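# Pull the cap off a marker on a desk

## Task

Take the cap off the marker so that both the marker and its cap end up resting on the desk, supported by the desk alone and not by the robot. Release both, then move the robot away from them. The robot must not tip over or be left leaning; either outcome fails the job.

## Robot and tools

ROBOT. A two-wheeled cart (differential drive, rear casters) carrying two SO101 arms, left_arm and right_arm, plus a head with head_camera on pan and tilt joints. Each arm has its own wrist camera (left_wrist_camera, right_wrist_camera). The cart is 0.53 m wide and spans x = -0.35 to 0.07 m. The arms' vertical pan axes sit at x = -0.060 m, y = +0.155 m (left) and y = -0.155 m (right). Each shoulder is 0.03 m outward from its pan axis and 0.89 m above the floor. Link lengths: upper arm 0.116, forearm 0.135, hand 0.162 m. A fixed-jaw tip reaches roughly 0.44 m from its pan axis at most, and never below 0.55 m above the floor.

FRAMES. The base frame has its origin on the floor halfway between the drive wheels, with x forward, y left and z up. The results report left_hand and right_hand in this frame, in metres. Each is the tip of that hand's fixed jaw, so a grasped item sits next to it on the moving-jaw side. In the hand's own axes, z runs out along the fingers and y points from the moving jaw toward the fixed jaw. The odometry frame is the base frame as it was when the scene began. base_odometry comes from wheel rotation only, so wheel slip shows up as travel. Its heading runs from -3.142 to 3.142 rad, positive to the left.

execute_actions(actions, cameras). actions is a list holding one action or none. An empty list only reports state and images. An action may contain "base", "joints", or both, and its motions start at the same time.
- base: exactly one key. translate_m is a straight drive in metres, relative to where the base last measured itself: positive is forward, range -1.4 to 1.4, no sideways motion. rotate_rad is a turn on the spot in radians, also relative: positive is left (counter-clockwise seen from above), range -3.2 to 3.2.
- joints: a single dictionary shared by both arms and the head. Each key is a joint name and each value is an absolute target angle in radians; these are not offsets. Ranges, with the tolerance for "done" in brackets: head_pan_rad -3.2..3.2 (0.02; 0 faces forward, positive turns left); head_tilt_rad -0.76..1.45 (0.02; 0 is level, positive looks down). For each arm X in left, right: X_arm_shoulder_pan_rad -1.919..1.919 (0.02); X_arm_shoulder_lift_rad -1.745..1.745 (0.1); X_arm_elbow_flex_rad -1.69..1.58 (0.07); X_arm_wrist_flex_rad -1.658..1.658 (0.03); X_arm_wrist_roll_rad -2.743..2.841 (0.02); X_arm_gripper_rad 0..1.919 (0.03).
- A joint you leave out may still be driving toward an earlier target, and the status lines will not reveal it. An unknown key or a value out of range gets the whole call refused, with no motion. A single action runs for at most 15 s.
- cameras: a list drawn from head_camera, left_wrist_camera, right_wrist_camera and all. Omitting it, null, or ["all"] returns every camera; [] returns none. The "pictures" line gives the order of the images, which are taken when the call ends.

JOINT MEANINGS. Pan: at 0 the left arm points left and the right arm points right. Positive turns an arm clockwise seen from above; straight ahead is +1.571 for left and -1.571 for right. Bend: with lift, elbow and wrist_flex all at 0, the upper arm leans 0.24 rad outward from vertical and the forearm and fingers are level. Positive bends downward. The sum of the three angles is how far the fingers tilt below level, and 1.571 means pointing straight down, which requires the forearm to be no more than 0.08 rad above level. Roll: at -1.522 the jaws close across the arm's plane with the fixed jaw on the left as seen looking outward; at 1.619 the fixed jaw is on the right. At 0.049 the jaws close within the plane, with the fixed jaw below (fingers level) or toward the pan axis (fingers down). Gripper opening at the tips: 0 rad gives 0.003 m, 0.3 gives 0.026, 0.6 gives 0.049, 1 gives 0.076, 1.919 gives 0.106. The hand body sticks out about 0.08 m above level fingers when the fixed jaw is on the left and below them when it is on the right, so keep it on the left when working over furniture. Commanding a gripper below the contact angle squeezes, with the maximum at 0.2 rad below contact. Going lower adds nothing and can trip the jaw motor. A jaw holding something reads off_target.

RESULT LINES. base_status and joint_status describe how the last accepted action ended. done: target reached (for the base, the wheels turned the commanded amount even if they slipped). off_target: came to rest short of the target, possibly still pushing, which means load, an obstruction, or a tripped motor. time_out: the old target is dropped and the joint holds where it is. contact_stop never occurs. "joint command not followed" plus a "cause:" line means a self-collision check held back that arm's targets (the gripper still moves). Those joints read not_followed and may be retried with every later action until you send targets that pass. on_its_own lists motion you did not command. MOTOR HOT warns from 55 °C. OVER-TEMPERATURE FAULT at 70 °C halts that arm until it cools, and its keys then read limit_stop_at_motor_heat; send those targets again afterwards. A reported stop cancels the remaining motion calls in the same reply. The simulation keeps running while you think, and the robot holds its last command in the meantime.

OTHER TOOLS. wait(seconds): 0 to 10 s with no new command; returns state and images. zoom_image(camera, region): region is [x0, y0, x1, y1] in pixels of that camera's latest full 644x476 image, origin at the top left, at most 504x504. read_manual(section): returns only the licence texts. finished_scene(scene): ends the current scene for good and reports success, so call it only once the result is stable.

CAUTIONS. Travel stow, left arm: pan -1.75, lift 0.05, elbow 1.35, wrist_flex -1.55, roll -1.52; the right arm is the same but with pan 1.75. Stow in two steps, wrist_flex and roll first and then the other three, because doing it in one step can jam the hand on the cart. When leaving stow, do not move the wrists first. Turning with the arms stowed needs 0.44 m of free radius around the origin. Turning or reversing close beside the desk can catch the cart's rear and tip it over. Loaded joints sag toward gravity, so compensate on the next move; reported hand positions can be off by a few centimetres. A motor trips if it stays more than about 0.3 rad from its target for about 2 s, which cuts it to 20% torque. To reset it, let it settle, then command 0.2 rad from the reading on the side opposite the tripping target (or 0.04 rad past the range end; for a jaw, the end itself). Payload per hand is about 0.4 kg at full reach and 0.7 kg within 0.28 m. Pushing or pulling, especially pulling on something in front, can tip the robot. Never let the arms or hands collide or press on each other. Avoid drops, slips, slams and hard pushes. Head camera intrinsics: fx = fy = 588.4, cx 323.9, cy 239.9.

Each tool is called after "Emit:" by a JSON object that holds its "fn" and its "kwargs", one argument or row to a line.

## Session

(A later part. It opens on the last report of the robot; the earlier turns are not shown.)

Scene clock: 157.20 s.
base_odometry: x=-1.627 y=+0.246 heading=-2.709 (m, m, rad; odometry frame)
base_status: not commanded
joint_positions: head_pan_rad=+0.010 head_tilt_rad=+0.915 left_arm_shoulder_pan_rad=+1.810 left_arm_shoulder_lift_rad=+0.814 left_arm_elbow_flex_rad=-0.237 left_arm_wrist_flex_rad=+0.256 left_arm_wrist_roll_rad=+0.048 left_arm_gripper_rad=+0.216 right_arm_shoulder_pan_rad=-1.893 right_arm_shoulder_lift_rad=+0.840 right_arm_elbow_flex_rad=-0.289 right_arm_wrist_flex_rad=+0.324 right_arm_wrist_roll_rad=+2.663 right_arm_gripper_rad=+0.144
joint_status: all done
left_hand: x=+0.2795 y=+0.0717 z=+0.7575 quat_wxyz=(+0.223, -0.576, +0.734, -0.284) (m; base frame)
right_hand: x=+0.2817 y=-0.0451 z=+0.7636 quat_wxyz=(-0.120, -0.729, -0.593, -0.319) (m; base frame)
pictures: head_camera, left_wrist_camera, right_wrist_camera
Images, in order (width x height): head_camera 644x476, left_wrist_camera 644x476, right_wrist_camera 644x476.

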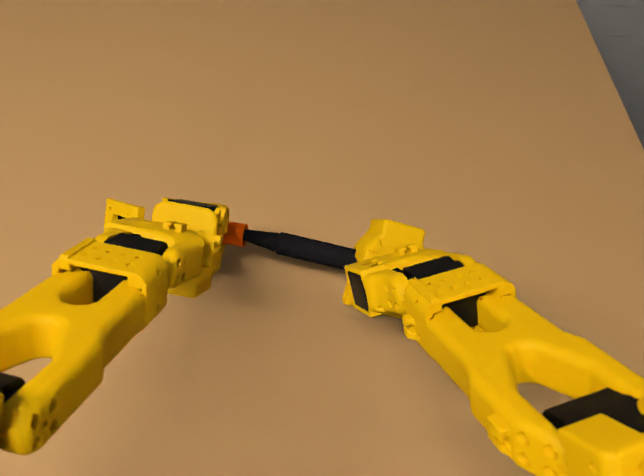

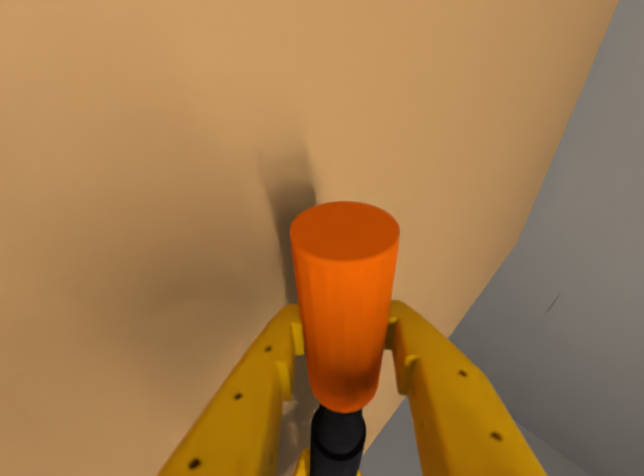

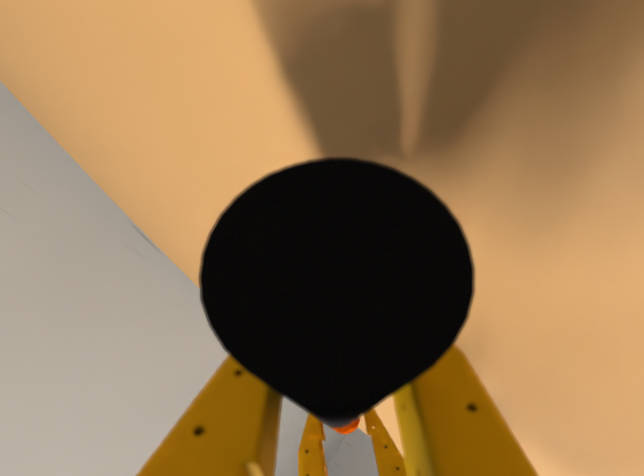

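Emit:
{"fn": "execute_actions", "kwargs": {
  "actions": [
    {"joints":{"left_arm_shoulder_pan_rad":1.6}}
  ],
  "cameras": ["head_camera"]
}}

Emit:
{"fn": "execute_actions", "kwargs": {
  "actions": [
    {"joints":{"left_arm_shoulder_pan_rad":1.5,"left_arm_shoulder_lift_rad":0.6,"left_arm_elbow_flex_rad":-0.31,"left_arm_wrist_flex_rad":1.2,"left_arm_wrist_roll_rad":-1.52,"right_arm_shoulder_pan_rad":-1.6,"right_arm_shoulder_lift_rad":0.58,"right_arm_elbow_flex_rad":-0.13,"right_arm_wrist_flex_rad":0.7,"right_arm_wrist_roll_rad":1.61}}
  ]
}}

Scene clock: 169.60 s.
base_odometry: x=-1.627 y=+0.246 heading=-2.709 (m, m, rad; odometry frame)
base_status: not commanded
joint_positions: head_pan_rad=+0.010 head_tilt_rad=+0.915 left_arm_shoulder_pan_rad=+1.609 left_arm_shoulder_lift_rad=+0.814 left_arm_elbow_flex_rad=-0.237 left_arm_wrist_flex_rad=+0.256 left_arm_wrist_roll_rad=+0.048 left_arm_gripper_rad=+0.216 right_arm_shoulder_pan_rad=-1.893 right_arm_shoulder_lift_rad=+0.840 right_arm_elbow_flex_rad=-0.289 right_arm_wrist_flex_rad=+0.324 right_arm_wrist_roll_rad=+2.663 right_arm_gripper_rad=+0.144
joint_status: all done
left_hand: x=+0.2893 y=+0.1411 z=+0.7575 quat_wxyz=(+0.250, -0.646, +0.672, -0.260) (m; base frame)
right_hand: x=+0.2817 y=-0.0451 z=+0.7636 quat_wxyz=(-0.120, -0.729, -0.593, -0.319) (m; base frame)
pictures: head_camera
Images, in order (width x height): head_camera 644x476.

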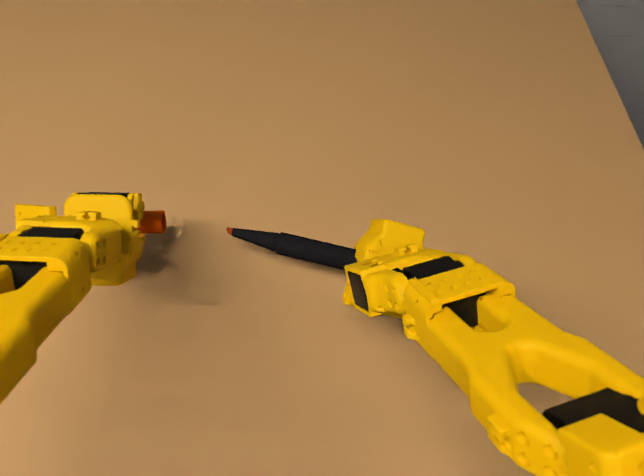

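Scene clock: 171.57 s.
base_odometry: x=-1.627 y=+0.246 heading=-2.709 (m, m, rad; odometry frame)
base_status: not commanded
joint_positions: head_pan_rad=+0.010 head_tilt_rad=+0.915 left_arm_shoulder_pan_rad=+1.510 left_arm_shoulder_lift_rad=+0.650 left_arm_elbow_flex_rad=-0.279 left_arm_wrist_flex_rad=+1.190 left_arm_wrist_roll_rad=-1.511 left_arm_gripper_rad=+0.216 right_arm_shoulder_pan_rad=-1.611 right_arm_shoulder_lift_rad=+0.648 right_arm_elbow_flex_rad=-0.127 right_arm_wrist_flex_rad=+0.693 right_arm_wrist_roll_rad=+1.618 right_arm_gripper_rad=+0.144
joint_status: all done
left_hand: x=+0.1886 y=+0.1779 z=+0.7620 quat_wxyz=(+0.005, -0.036, +0.999, +0.000) (m; base frame)
right_hand: x=+0.2365 y=-0.1512 z=+0.7538 quat_wxyz=(+0.004, -0.984, -0.019, -0.177) (m; base frame)
pictures: head_camera, left_wrist_camera, right_wrist_camera
Images, in order (width x height): head_camera 644x476, left_wrist_camera 644x476, right_wrist_camera 644x476.

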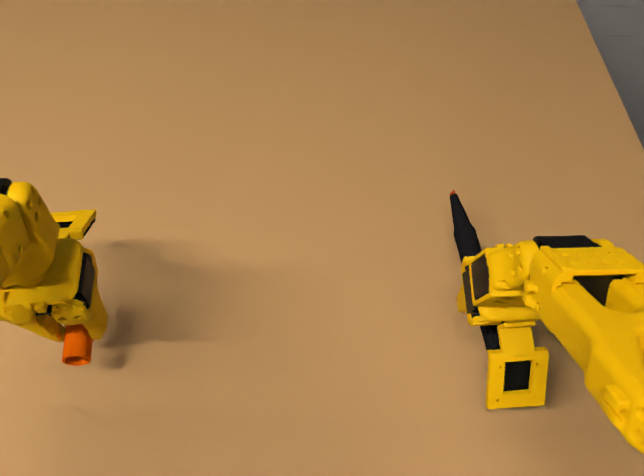

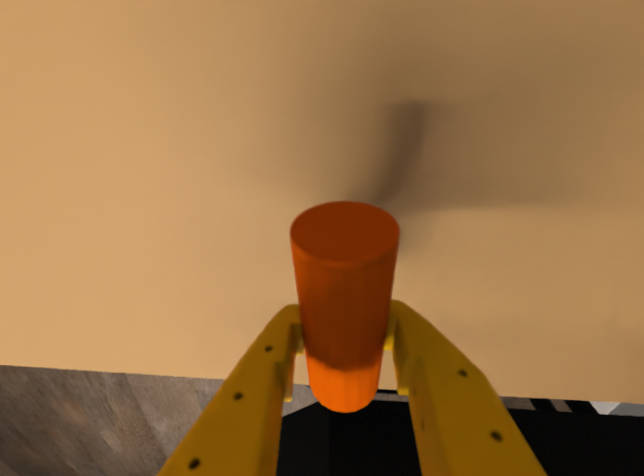

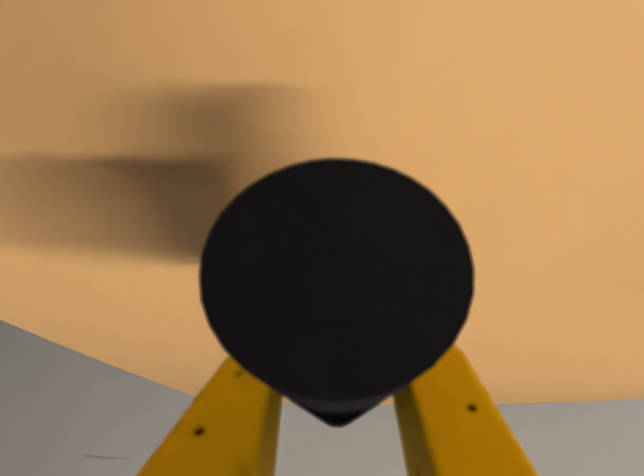

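Emit:
{"fn": "execute_actions", "kwargs": {
  "actions": [
    {"joints":{"left_arm_shoulder_lift_rad":0.775,"left_arm_wrist_flex_rad":1.04,"right_arm_shoulder_lift_rad":0.735,"right_arm_wrist_flex_rad":0.575}}
  ]
}}

Scene clock: 176.40 s.
base_odometry: x=-1.627 y=+0.246 heading=-2.709 (m, m, rad; odometry frame)
base_status: not commanded
joint_positions: head_pan_rad=+0.010 head_tilt_rad=+0.915 left_arm_shoulder_pan_rad=+1.510 left_arm_shoulder_lift_rad=+0.793 left_arm_elbow_flex_rad=-0.282 left_arm_wrist_flex_rad=+1.052 left_arm_wrist_roll_rad=-1.511 left_arm_gripper_rad=+0.216 right_arm_shoulder_pan_rad=-1.611 right_arm_shoulder_lift_rad=+0.754 right_arm_elbow_flex_rad=-0.127 right_arm_wrist_flex_rad=+0.589 right_arm_wrist_roll_rad=+1.618 right_arm_gripper_rad=+0.144
joint_status: all done
left_hand: x=+0.1904 y=+0.1781 z=+0.7311 quat_wxyz=(+0.004, -0.036, +0.999, +0.000) (m; base frame)
right_hand: x=+0.2362 y=-0.1512 z=+0.7315 quat_wxyz=(+0.004, -0.984, -0.019, -0.176) (m; base frame)
pictures: head_camera, left_wrist_camera, right_wrist_camera
Images, in order (width x height): head_camera 644x476, left_wrist_camera 644x476, right_wrist_camera 644x476.

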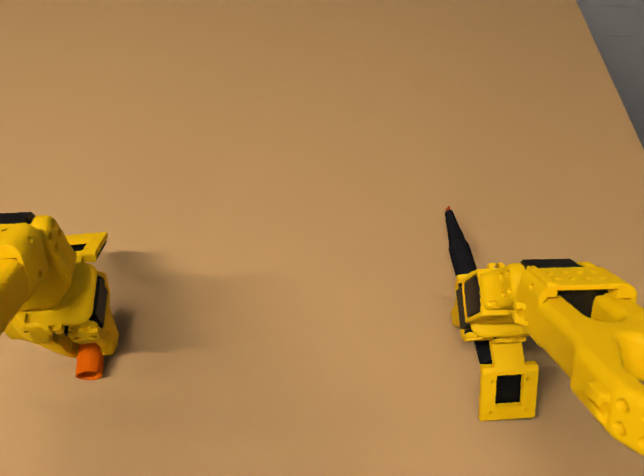

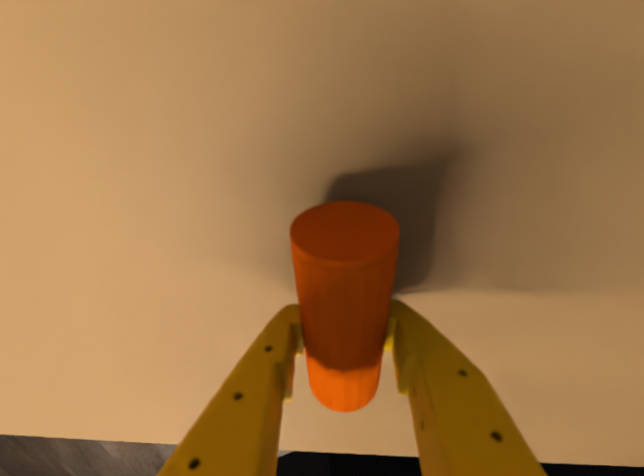

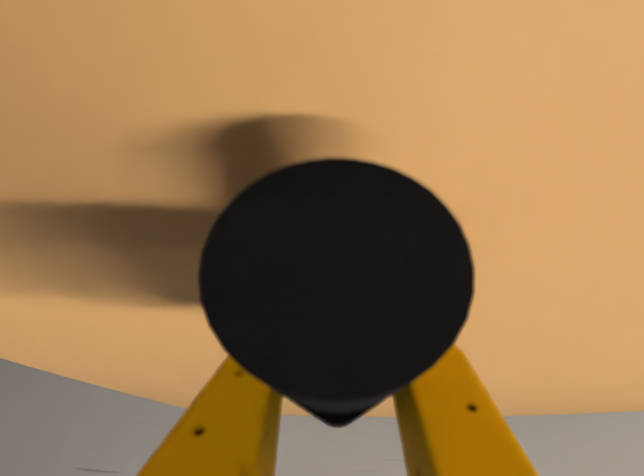

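Neither is touching yet, so I'll lower both a little more.

Emit:
{"fn": "execute_actions", "kwargs": {
  "actions": [
    {"joints":{"left_arm_shoulder_lift_rad":0.805,"left_arm_wrist_flex_rad":1.01,"right_arm_shoulder_lift_rad":0.78,"right_arm_wrist_flex_rad":0.53}}
  ],
  "cameras": ["left_wrist_camera","right_wrist_camera"]
}}

Scene clock: 179.13 s.
base_odometry: x=-1.627 y=+0.246 heading=-2.709 (m, m, rad; odometry frame)
base_status: not commanded
joint_positions: head_pan_rad=+0.010 head_tilt_rad=+0.915 left_arm_shoulder_pan_rad=+1.510 left_arm_shoulder_lift_rad=+0.808 left_arm_elbow_flex_rad=-0.286 left_arm_wrist_flex_rad=+1.029 left_arm_wrist_roll_rad=-1.511 left_arm_gripper_rad=+0.216 right_arm_shoulder_pan_rad=-1.611 right_arm_shoulder_lift_rad=+0.781 right_arm_elbow_flex_rad=-0.127 right_arm_wrist_flex_rad=+0.541 right_arm_wrist_roll_rad=+1.618 right_arm_gripper_rad=+0.144
joint_status: all done
left_hand: x=+0.1926 y=+0.1782 z=+0.7283 quat_wxyz=(+0.010, -0.036, +0.999, +0.000) (m; base frame)
right_hand: x=+0.2388 y=-0.1511 z=+0.7269 quat_wxyz=(+0.004, -0.982, -0.019, -0.186) (m; base frame)
pictures: left_wrist_camera, right_wrist_camera
Images, in order (width x height): left_wrist_camera 644x476, right_wrist_camera 644x476.

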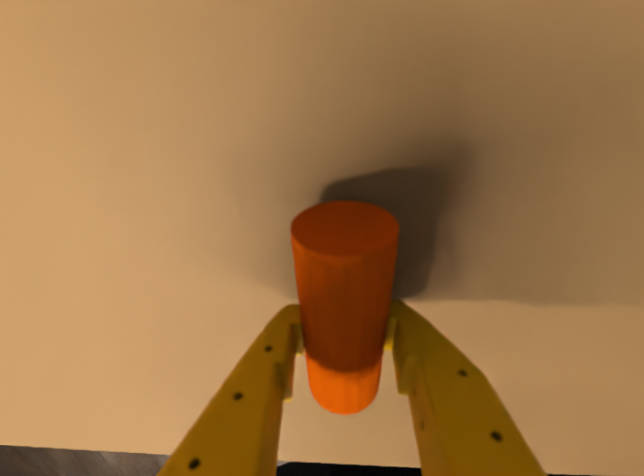

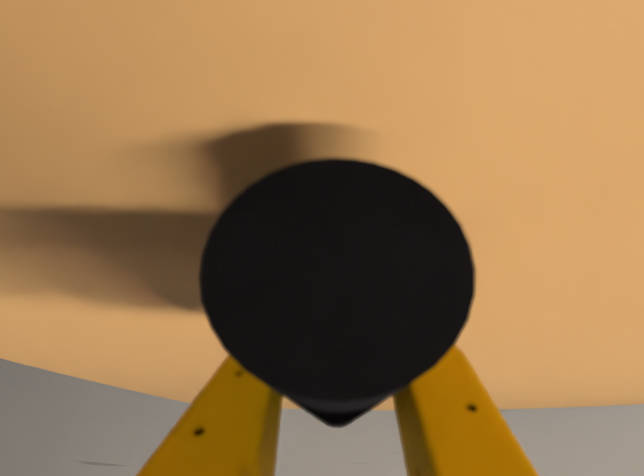

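Both are in contact now (the sag is gone). Releasing.

Emit:
{"fn": "execute_actions", "kwargs": {
  "actions": [
    {"joints":{"left_arm_gripper_rad":0.4,"right_arm_gripper_rad":0.35}}
  ]
}}

Scene clock: 180.93 s.
base_odometry: x=-1.627 y=+0.246 heading=-2.709 (m, m, rad; odometry frame)
base_status: not commanded
joint_positions: head_pan_rad=+0.010 head_tilt_rad=+0.915 left_arm_shoulder_pan_rad=+1.508 left_arm_shoulder_lift_rad=+0.819 left_arm_elbow_flex_rad=-0.288 left_arm_wrist_flex_rad=+1.021 left_arm_wrist_roll_rad=-1.511 left_arm_gripper_rad=+0.388 right_arm_shoulder_pan_rad=-1.600 right_arm_shoulder_lift_rad=+0.781 right_arm_elbow_flex_rad=-0.128 right_arm_wrist_flex_rad=+0.534 right_arm_wrist_roll_rad=+1.617 right_arm_gripper_rad=+0.334
joint_status: all done
left_hand: x=+0.1924 y=+0.1786 z=+0.7261 quat_wxyz=(+0.009, -0.037, +0.999, +0.000) (m; base frame)
right_hand: x=+0.2403 y=-0.1543 z=+0.7276 quat_wxyz=(+0.003, -0.982, -0.013, -0.191) (m; base frame)
pictures: head_camera, left_wrist_camera, right_wrist_camera
Images, in order (width x height): head_camera 644x476, left_wrist_camera 644x476, right_wrist_camera 644x476.

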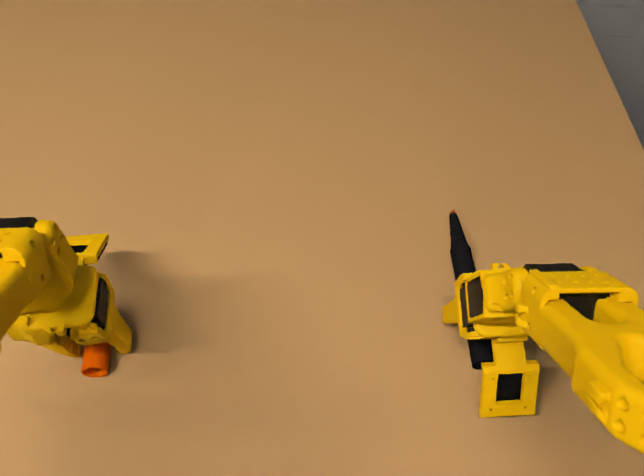

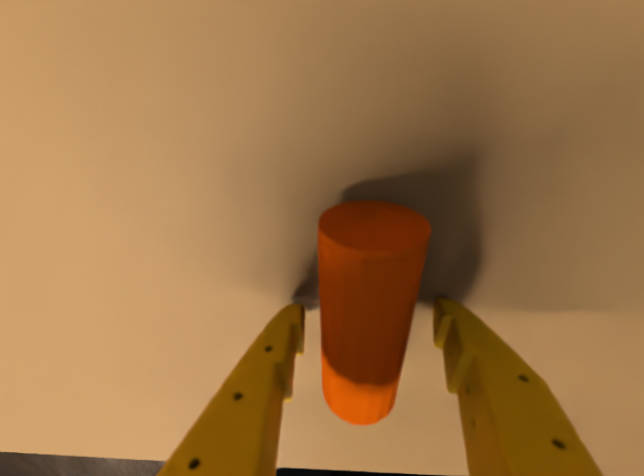

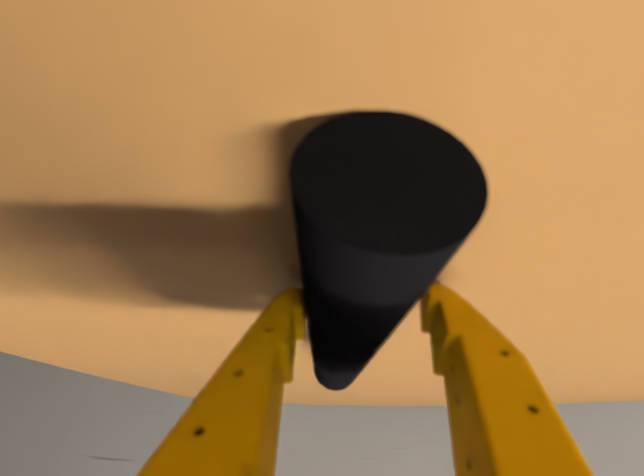

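Emit:
{"fn": "execute_actions", "kwargs": {
  "actions": [
    {"joints":{"left_arm_shoulder_lift_rad":0.35,"right_arm_shoulder_lift_rad":0.35}}
  ],
  "cameras": []
}}

Emit:
{"fn": "execute_actions", "kwargs": {
  "actions": [
    {"base":{"translate_m":-0.35},"joints":{"left_arm_shoulder_lift_rad":-0.3,"right_arm_shoulder_lift_rad":-0.3,"left_arm_elbow_flex_rad":0.4,"right_arm_elbow_flex_rad":0.4,"left_arm_shoulder_pan_rad":1.0,"right_arm_shoulder_pan_rad":-1.0,"head_tilt_rad":0.65}}
  ],
  "cameras": ["head_camera"]
}}

Scene clock: 184.77 s.
base_odometry: x=-1.627 y=+0.246 heading=-2.709 (m, m, rad; odometry frame)
base_status: not commanded
joint_positions: head_pan_rad=+0.010 head_tilt_rad=+0.915 left_arm_shoulder_pan_rad=+1.508 left_arm_shoulder_lift_rad=+0.399 left_arm_elbow_flex_rad=-0.288 left_arm_wrist_flex_rad=+1.021 left_arm_wrist_roll_rad=-1.511 left_arm_gripper_rad=+0.389 right_arm_shoulder_pan_rad=-1.600 right_arm_shoulder_lift_rad=+0.412 right_arm_elbow_flex_rad=-0.125 right_arm_wrist_flex_rad=+0.534 right_arm_wrist_roll_rad=+1.617 right_arm_gripper_rad=+0.339
joint_status: all done
left_hand: x=+0.2414 y=+0.1816 z=+0.8317 quat_wxyz=(+0.218, -0.036, +0.975, +0.006) (m; base frame)
right_hand: x=+0.2817 y=-0.1531 z=+0.8356 quat_wxyz=(+0.006, -0.930, -0.012, -0.367) (m; base frame)
pictures: none
No camera images: the call's "cameras" was empty. Leave "cameras" out to get every camera's image.

Scene clock: 187.37 s.
base_odometry: x=-1.309 y=+0.393 heading=-2.709 (m, m, rad; odometry frame)
base_status: done
joint_positions: head_pan_rad=+0.010 head_tilt_rad=+0.664 left_arm_shoulder_pan_rad=+1.008 left_arm_shoulder_lift_rad=-0.270 left_arm_elbow_flex_rad=+0.404 left_arm_wrist_flex_rad=+1.021 left_arm_wrist_roll_rad=-1.512 left_arm_gripper_rad=+0.389 right_arm_shoulder_pan_rad=-1.011 right_arm_shoulder_lift_rad=-0.257 right_arm_elbow_flex_rad=+0.404 right_arm_wrist_flex_rad=+0.534 right_arm_wrist_roll_rad=+1.617 right_arm_gripper_rad=+0.339
joint_status: all done
left_hand: x=+0.1273 y=+0.2823 z=+0.8501 quat_wxyz=(+0.199, -0.276, +0.939, +0.056) (m; base frame)
right_hand: x=+0.1797 y=-0.3148 z=+0.8945 quat_wxyz=(-0.118, -0.867, +0.251, -0.414) (m; base frame)
pictures: head_camera
Images, in order (width x height): head_camera 644x476.

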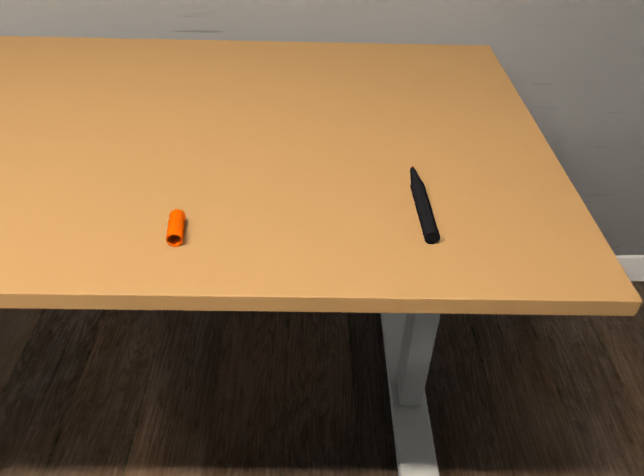

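Emit:
{"fn": "finished_scene", "kwargs": {
  "scene": 1
}}

The scene is finished: the task was done.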